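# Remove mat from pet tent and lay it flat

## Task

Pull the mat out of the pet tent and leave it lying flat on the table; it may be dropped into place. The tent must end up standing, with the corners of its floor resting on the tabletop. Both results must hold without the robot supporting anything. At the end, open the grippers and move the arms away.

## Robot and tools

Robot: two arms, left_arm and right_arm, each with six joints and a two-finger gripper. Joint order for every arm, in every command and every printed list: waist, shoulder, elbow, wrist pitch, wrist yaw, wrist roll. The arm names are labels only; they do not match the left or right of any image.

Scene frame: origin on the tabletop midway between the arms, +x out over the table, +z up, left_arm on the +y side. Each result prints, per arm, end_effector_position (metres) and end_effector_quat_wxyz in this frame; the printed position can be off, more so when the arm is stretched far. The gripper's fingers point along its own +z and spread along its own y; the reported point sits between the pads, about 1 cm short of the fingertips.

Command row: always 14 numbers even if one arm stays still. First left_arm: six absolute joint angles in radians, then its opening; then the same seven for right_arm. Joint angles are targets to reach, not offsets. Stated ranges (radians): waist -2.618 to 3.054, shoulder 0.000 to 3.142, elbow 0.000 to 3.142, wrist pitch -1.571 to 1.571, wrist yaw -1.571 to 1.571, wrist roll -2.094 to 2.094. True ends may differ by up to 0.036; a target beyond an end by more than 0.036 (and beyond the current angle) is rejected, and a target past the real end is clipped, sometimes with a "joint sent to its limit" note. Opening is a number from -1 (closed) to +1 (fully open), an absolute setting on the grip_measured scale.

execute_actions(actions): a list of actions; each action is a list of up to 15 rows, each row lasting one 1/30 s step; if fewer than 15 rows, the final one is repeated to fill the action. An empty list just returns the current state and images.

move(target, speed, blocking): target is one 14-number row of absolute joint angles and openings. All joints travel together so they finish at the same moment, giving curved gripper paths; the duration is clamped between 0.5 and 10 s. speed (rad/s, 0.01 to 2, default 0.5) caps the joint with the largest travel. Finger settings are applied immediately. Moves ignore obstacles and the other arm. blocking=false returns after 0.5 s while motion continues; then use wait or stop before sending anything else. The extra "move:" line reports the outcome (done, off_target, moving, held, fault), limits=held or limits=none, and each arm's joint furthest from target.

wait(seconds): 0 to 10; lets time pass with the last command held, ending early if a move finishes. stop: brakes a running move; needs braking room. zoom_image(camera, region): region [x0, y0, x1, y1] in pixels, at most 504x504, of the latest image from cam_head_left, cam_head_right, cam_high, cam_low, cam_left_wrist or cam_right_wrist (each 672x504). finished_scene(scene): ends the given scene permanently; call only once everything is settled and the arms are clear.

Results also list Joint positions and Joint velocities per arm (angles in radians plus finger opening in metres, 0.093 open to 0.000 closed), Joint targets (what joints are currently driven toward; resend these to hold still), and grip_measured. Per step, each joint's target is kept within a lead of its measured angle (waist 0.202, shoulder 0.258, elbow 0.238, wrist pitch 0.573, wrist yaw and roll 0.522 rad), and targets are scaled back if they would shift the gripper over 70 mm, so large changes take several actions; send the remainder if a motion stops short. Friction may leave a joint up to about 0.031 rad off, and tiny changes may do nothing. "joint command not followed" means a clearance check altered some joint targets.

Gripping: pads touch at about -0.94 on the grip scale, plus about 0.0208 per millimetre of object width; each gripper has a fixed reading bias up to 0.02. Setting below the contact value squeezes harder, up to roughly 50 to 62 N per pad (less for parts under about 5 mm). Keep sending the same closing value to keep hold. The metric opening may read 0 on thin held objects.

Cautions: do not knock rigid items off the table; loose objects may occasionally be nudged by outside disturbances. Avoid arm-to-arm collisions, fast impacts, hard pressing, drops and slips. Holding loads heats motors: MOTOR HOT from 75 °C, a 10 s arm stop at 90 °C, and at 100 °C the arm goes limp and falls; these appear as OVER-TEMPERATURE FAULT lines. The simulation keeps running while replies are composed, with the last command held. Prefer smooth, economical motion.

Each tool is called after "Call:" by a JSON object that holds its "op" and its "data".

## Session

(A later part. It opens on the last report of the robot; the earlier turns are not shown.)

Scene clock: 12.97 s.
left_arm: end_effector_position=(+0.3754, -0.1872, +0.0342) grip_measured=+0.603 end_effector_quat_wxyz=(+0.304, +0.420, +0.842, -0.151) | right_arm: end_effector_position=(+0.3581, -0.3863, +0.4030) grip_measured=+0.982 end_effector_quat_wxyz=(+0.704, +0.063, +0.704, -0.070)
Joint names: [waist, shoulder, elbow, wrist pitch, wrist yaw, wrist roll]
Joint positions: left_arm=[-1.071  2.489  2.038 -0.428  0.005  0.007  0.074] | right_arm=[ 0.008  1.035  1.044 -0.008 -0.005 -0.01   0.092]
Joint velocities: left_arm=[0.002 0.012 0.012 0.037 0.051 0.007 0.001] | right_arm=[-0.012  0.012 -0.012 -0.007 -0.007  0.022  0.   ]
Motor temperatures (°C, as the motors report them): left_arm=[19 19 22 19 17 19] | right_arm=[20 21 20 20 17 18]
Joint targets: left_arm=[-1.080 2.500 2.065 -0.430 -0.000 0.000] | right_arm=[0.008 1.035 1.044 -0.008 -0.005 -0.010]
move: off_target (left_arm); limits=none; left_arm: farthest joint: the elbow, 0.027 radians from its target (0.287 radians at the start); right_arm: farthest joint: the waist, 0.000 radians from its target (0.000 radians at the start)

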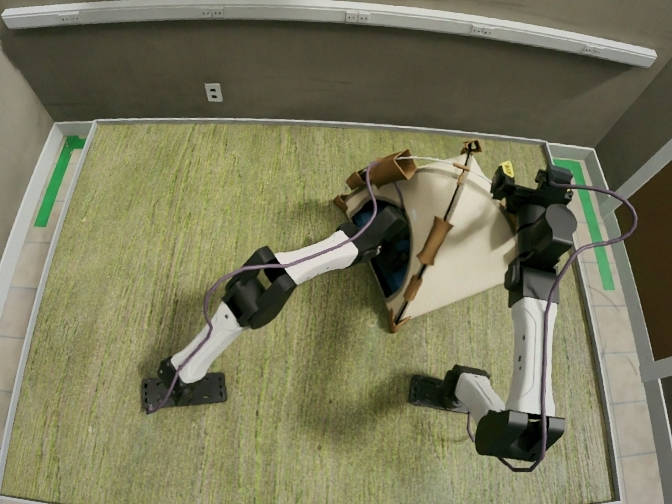

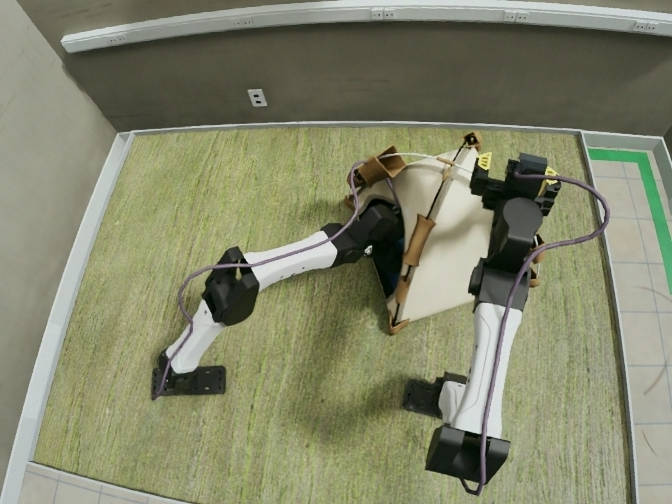

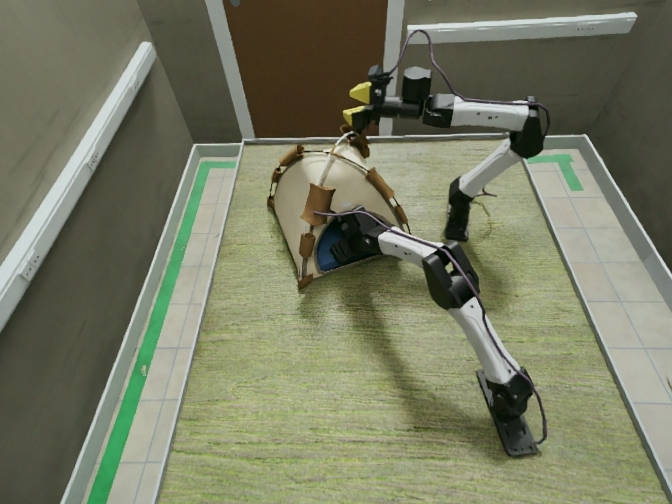

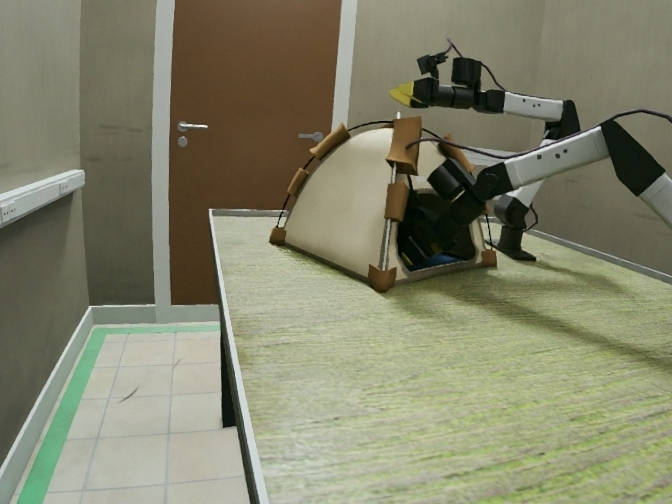

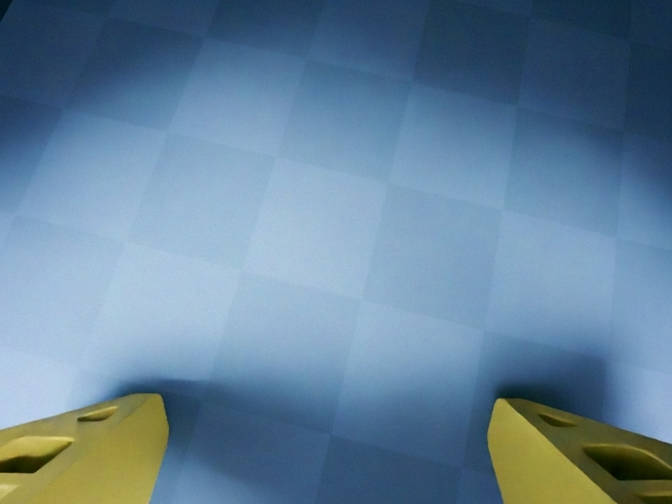

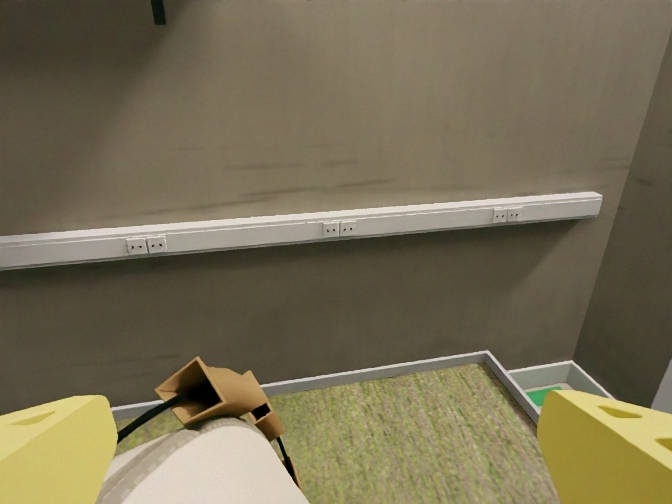

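Call:
{"op": "move", "data": {"target": [-1.08,2.51,2.055,-0.56,0,0,0.6,0.008,1.035,1.044,-0.008,-0.005,-0.01,1], "speed": 0.3}}

Call:
{"op": "execute_actions", "data": {"actions": [[[-1.08,2.51,2.055,-0.56,0,0,0.2,0.008,1.035,1.044,-0.008,-0.005,-0.01,1]],[[-1.08,2.51,2.055,-0.56,0,0,-0.3,0.008,1.035,1.044,-0.008,-0.005,-0.01,1]]]}}

Scene clock: 14.27 s.
left_arm: end_effector_position=(+0.3722, -0.1828, +0.0320) grip_measured=+0.603 end_effector_quat_wxyz=(+0.290, +0.422, +0.847, -0.144) | right_arm: end_effector_position=(+0.3581, -0.3863, +0.4030) grip_measured=+0.982 end_effector_quat_wxyz=(+0.704, +0.063, +0.704, -0.070)
Joint names: [waist, shoulder, elbow, wrist pitch, wrist yaw, wrist roll]
Joint positions: left_arm=[-1.071  2.489  2.048 -0.47   0.004  0.007  0.074] | right_arm=[ 0.008  1.035  1.044 -0.008 -0.005 -0.01   0.092]
Joint velocities: left_arm=[-0.012  0.007  0.002  0.007 -0.022  0.022 -0.001] | right_arm=[-0.002 -0.017  0.002  0.007  0.037 -0.022  0.   ]
Motor temperatures (°C, as the motors report them): left_arm=[19 20 22 19 17 19] | right_arm=[20 21 20 21 17 18]
Joint targets: left_arm=[-1.080 2.510 2.055 -0.560 0.000 0.000] | right_arm=[0.008 1.035 1.044 -0.008 -0.005 -0.010]
move: off_target (left_arm); limits=none; left_arm: farthest joint: the wrist pitch, 0.090 radians from its target (0.132 radians at the start); right_arm: farthest joint: the waist, 0.000 radians from its target (0.000 radians at the start)

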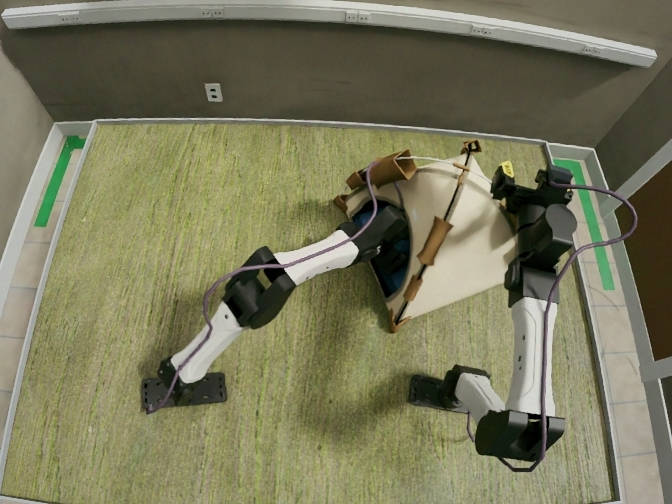

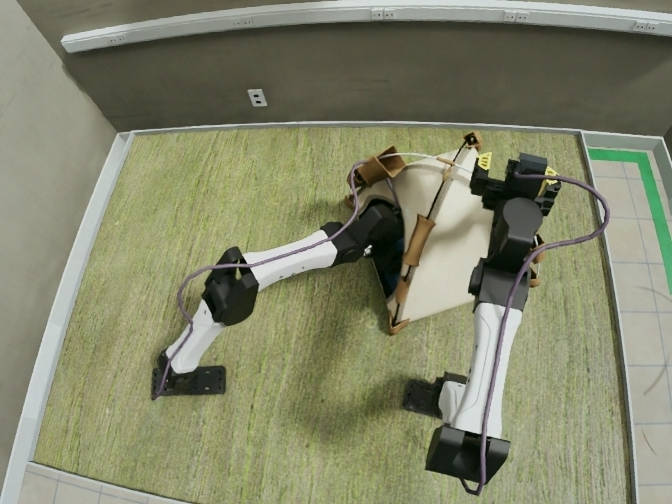

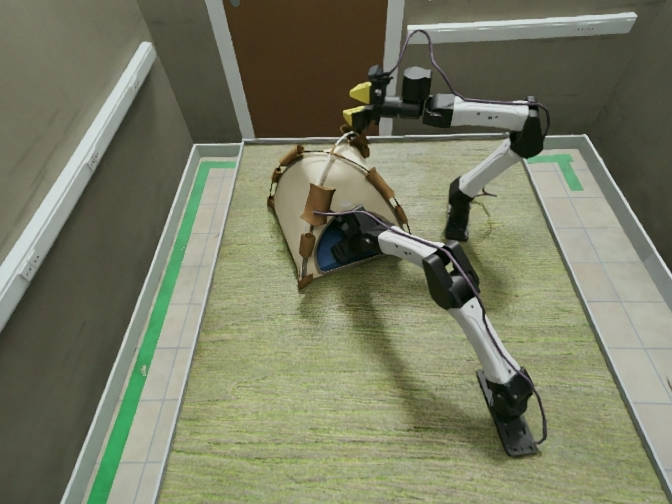

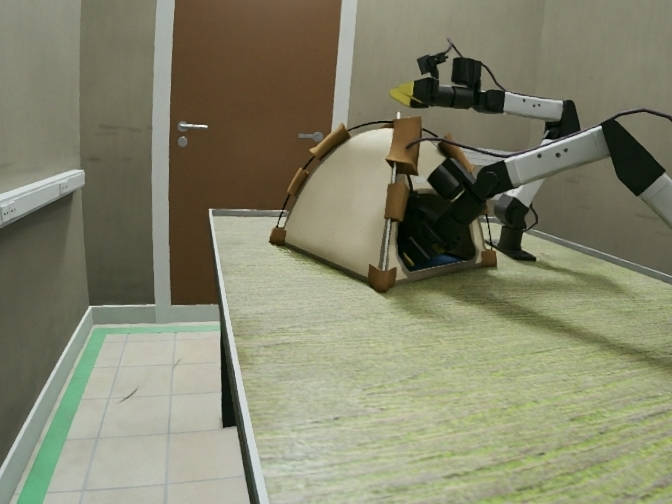

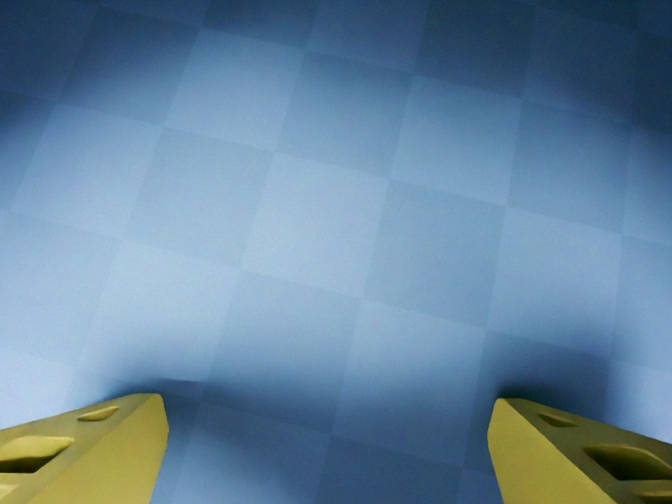

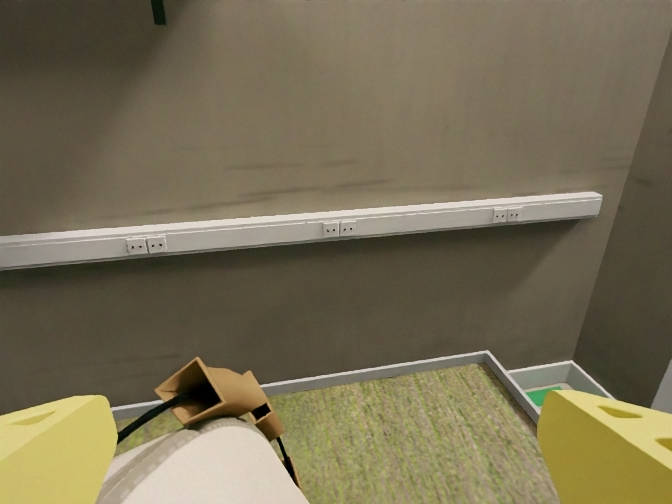

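Scene clock: 15.27 s.
left_arm: end_effector_position=(+0.3722, -0.1820, +0.0315) grip_measured=-0.297 end_effector_quat_wxyz=(+0.290, +0.422, +0.847, -0.142) | right_arm: end_effector_position=(+0.3581, -0.3863, +0.4030) grip_measured=+0.982 end_effector_quat_wxyz=(+0.704, +0.063, +0.704, -0.070)
Joint names: [waist, shoulder, elbow, wrist pitch, wrist yaw, wrist roll]
Joint positions: left_arm=[-1.071  2.489  2.048 -0.473  0.001  0.007  0.031] | right_arm=[ 0.008  1.035  1.044 -0.008 -0.005 -0.01   0.092]
Joint velocities: left_arm=[-0.007 -0.002 -0.007 -0.037  0.007  0.007 -0.001] | right_arm=[-0.002 -0.002  0.007 -0.022 -0.11  -0.095  0.   ]
Motor temperatures (°C, as the motors report them): left_arm=[19 21 22 19 17 19] | right_arm=[20 21 20 21 17 18]
Joint targets: left_arm=[-1.080 2.510 2.055 -0.560 0.000 0.000] | right_arm=[0.008 1.035 1.044 -0.008 -0.005 -0.010]

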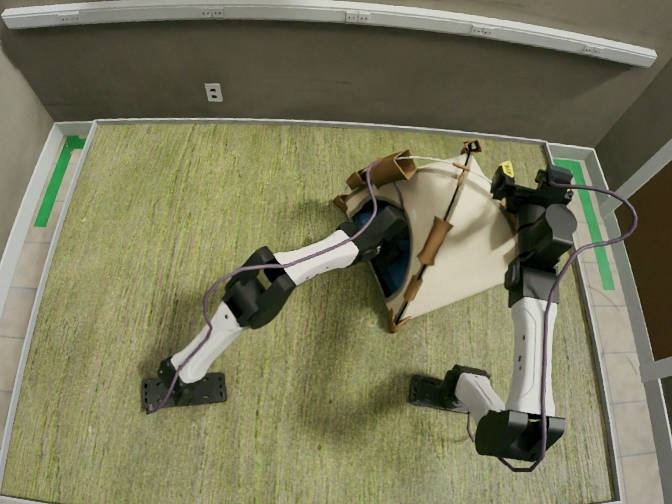

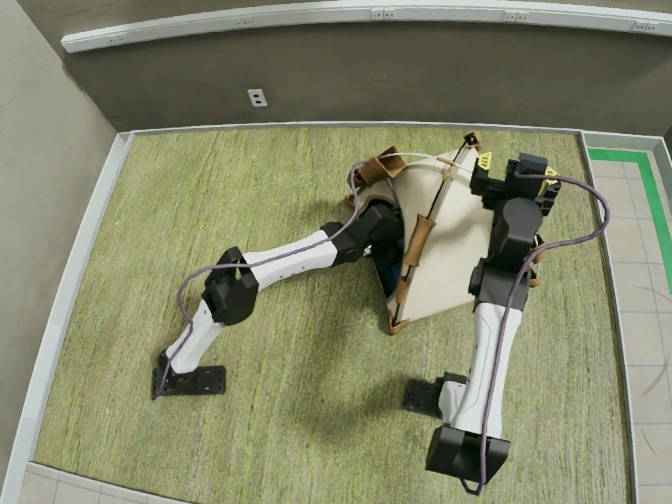

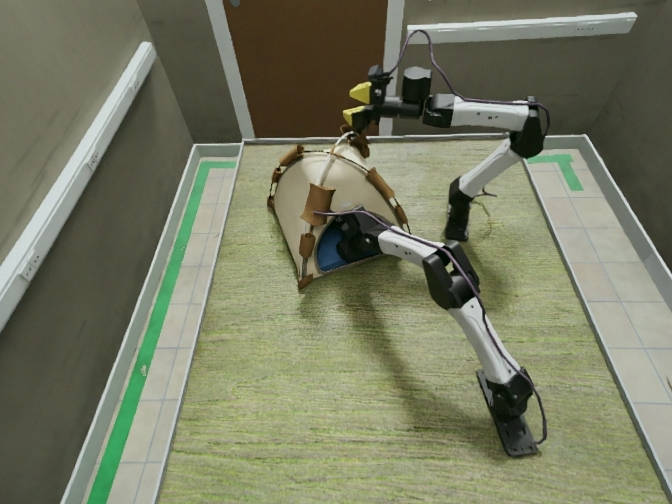

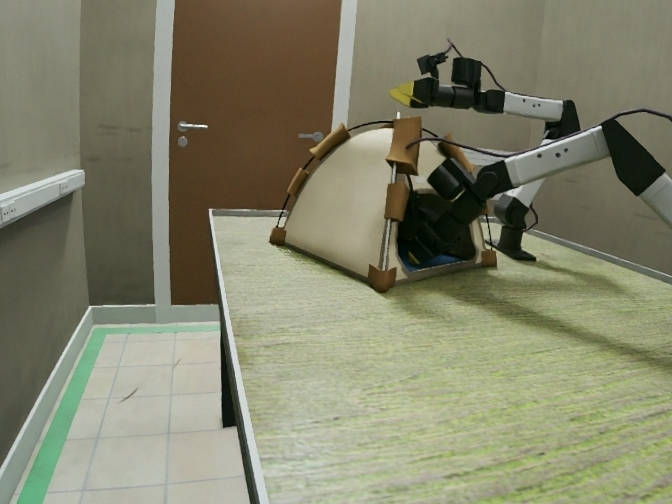

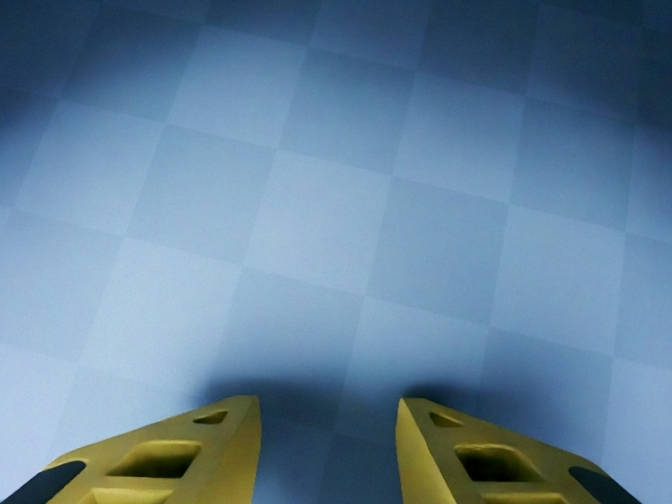

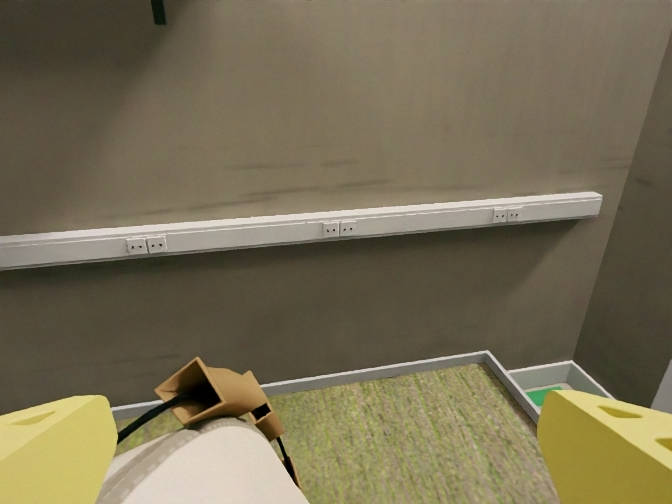

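Call:
{"op": "move", "data": {"target": [-1.08,2.05,1.40,-0.05,0,1.57,-0.3,0.008,1.035,1.044,-0.008,-0.005,-0.01,1], "speed": 1.0}}

Scene clock: 19.33 s.
left_arm: end_effector_position=(+0.3322, -0.1298, +0.0850) grip_measured=-0.297 end_effector_quat_wxyz=(+0.390, +0.862, +0.297, +0.130) | right_arm: end_effector_position=(+0.3581, -0.3863, +0.4030) grip_measured=+0.982 end_effector_quat_wxyz=(+0.704, +0.063, +0.704, -0.070)
Joint names: [waist, shoulder, elbow, wrist pitch, wrist yaw, wrist roll]
Joint positions: left_arm=[-1.071  2.068  1.421 -0.077  0.001  1.561  0.031] | right_arm=[ 0.008  1.035  1.044 -0.008 -0.005 -0.01   0.092]
Joint velocities: left_arm=[ 0.007  0.017  0.002 -0.007  0.007  0.022 -0.001] | right_arm=[-0.022  0.007 -0.012 -0.081  0.022 -0.022 -0.001]
Motor temperatures (°C, as the motors report them): left_arm=[19 23 22 19 17 19] | right_arm=[20 21 21 21 17 18]
Joint targets: left_arm=[-1.080 2.050 1.400 -0.050 -0.000 1.570] | right_arm=[0.008 1.035 1.044 -0.008 -0.005 -0.010]
move: off_target (left_arm); limits=none; left_arm: farthest joint: the wrist pitch, 0.027 radians from its target (0.423 radians at the start); right_arm: farthest joint: the waist, 0.000 radians from its target (0.000 radians at the start)

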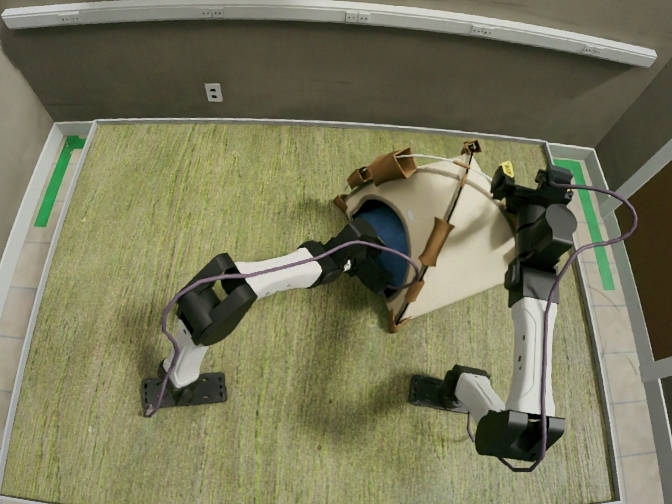

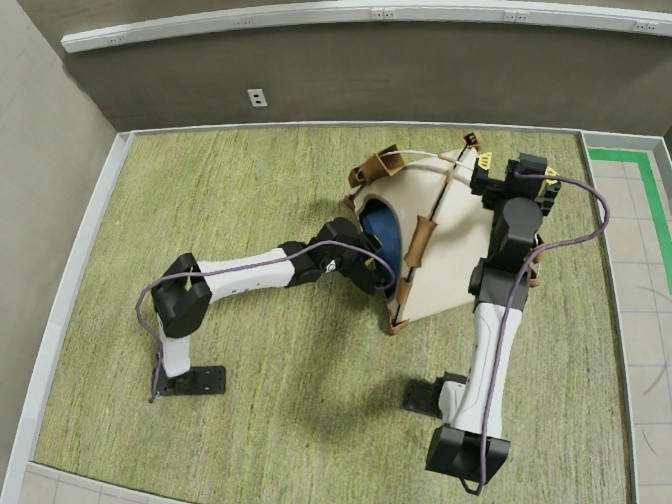

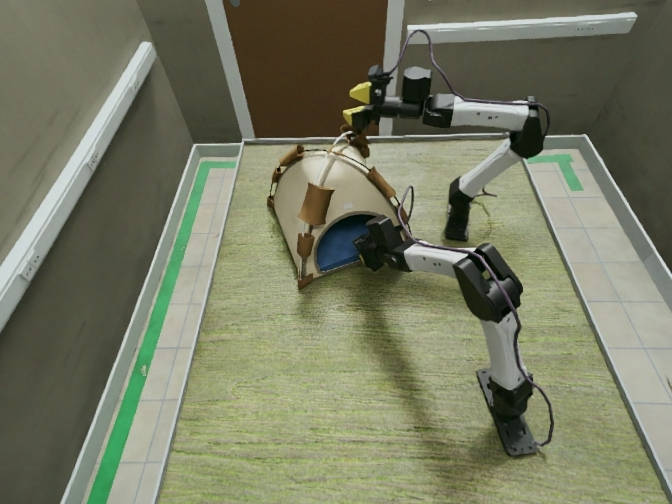

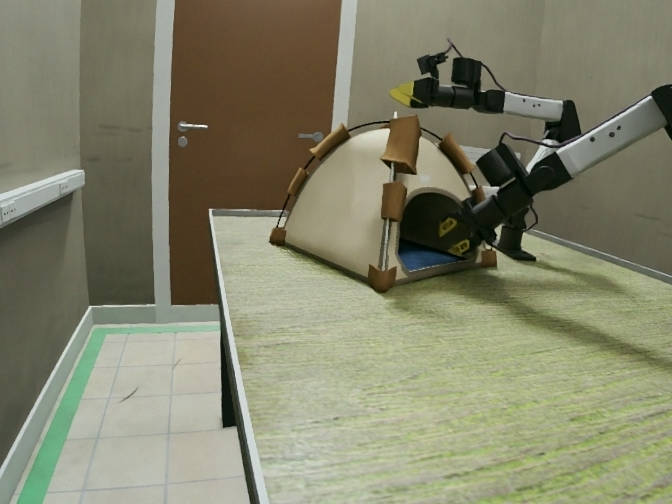

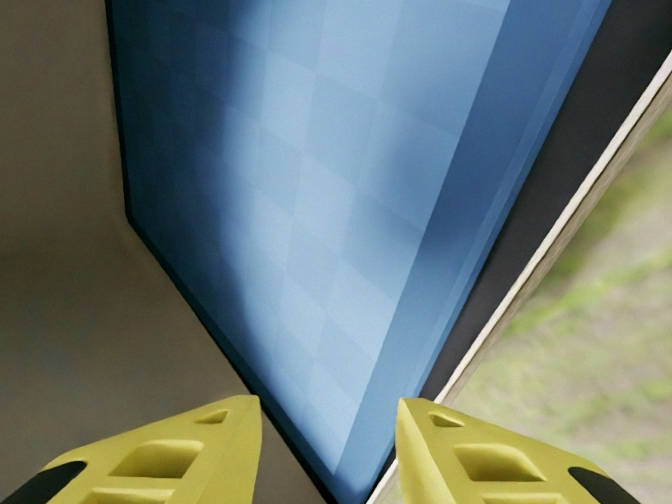

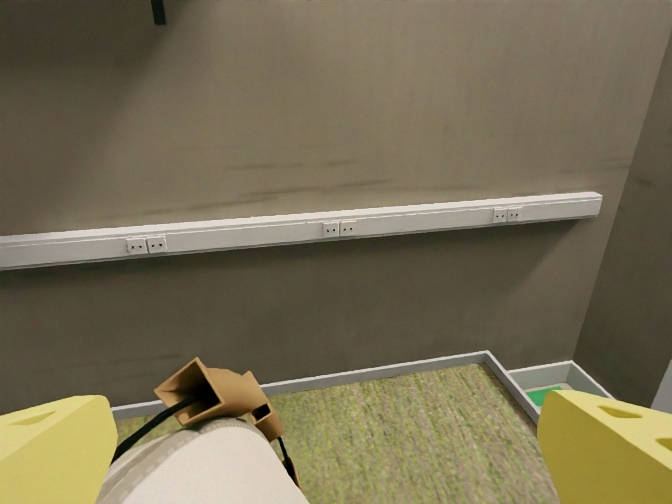

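Call:
{"op": "move", "data": {"target": [-1.08,2.195,1.445,0.085,0,1.57,0.0,0.008,1.035,1.044,-0.008,-0.005,-0.01,1], "speed": 0.3}}

Scene clock: 20.93 s.
left_arm: end_effector_position=(+0.3415, -0.1419, +0.0436) grip_measured=-0.003 end_effector_quat_wxyz=(+0.395, +0.860, +0.296, +0.131) | right_arm: end_effector_position=(+0.3581, -0.3863, +0.4030) grip_measured=+0.982 end_effector_quat_wxyz=(+0.704, +0.063, +0.704, -0.070)
Joint names: [waist, shoulder, elbow, wrist pitch, wrist yaw, wrist roll]
Joint positions: left_arm=[-1.071  2.188  1.421  0.055  0.001  1.562  0.045] | right_arm=[ 0.008  1.035  1.044 -0.008 -0.005 -0.01   0.092]
Joint velocities: left_arm=[-0.022 -0.007 -0.007 -0.007 -0.051 -0.007  0.   ] | right_arm=[-0.007  0.007 -0.012 -0.022  0.022 -0.066  0.001]
Motor temperatures (°C, as the motors report them): left_arm=[19 24 22 20 17 19] | right_arm=[20 21 21 22 17 18]
Joint targets: left_arm=[-1.080 2.195 1.445 0.085 0.000 1.570] | right_arm=[0.008 1.035 1.044 -0.008 -0.005 -0.010]
move: off_target (left_arm); limits=none; left_arm: farthest joint: the wrist pitch, 0.030 radians from its target (0.162 radians at the start); right_arm: farthest joint: the waist, 0.000 radians from its target (0.000 radians at the start)

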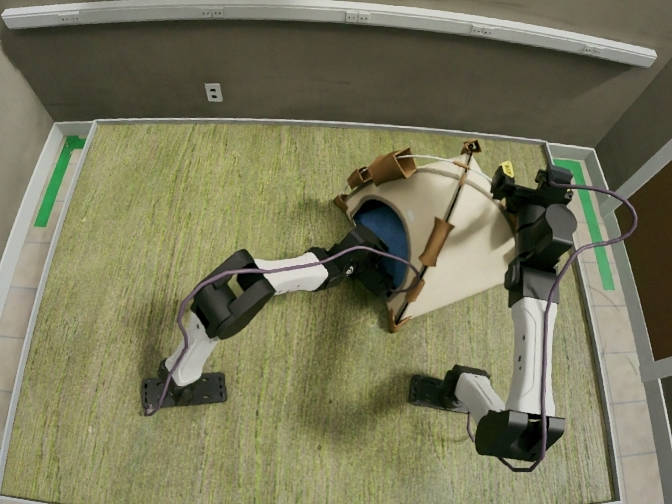

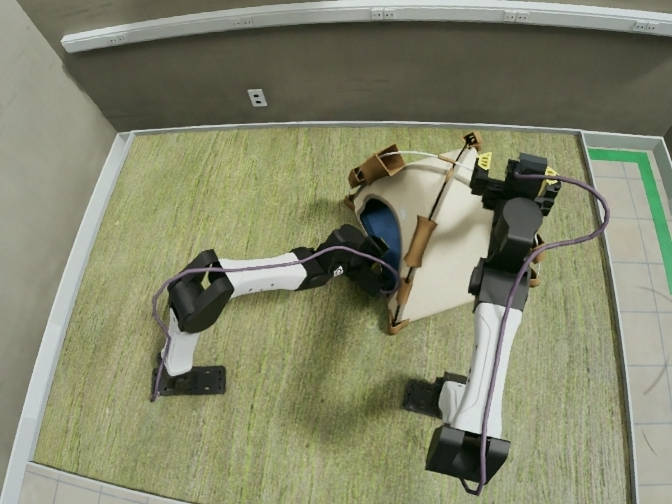

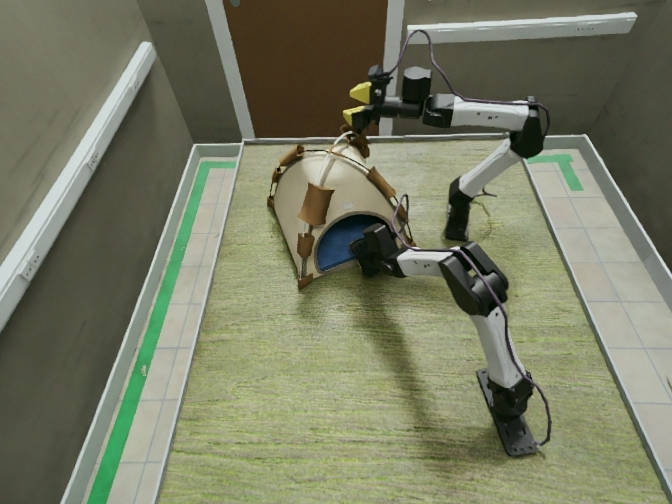

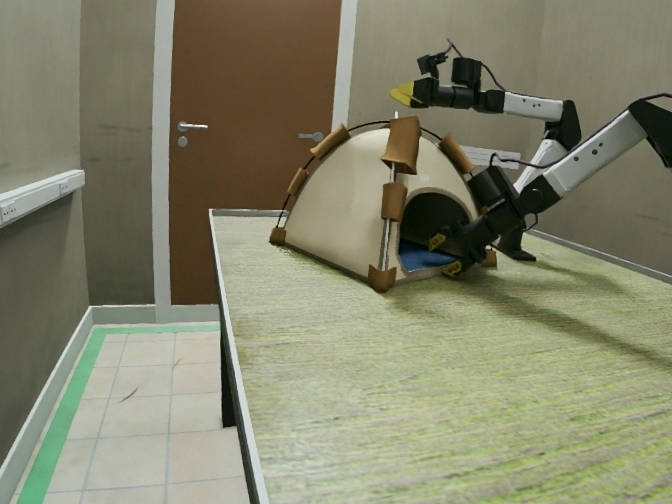

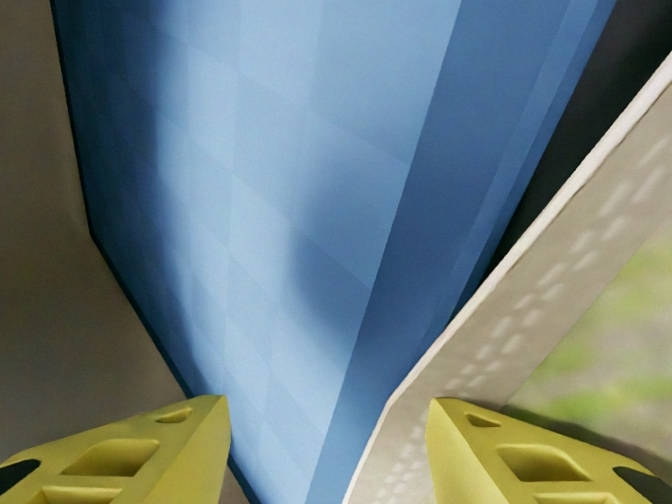

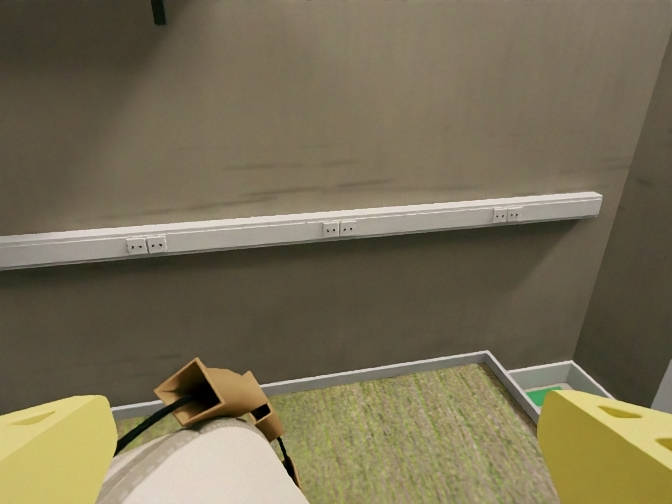

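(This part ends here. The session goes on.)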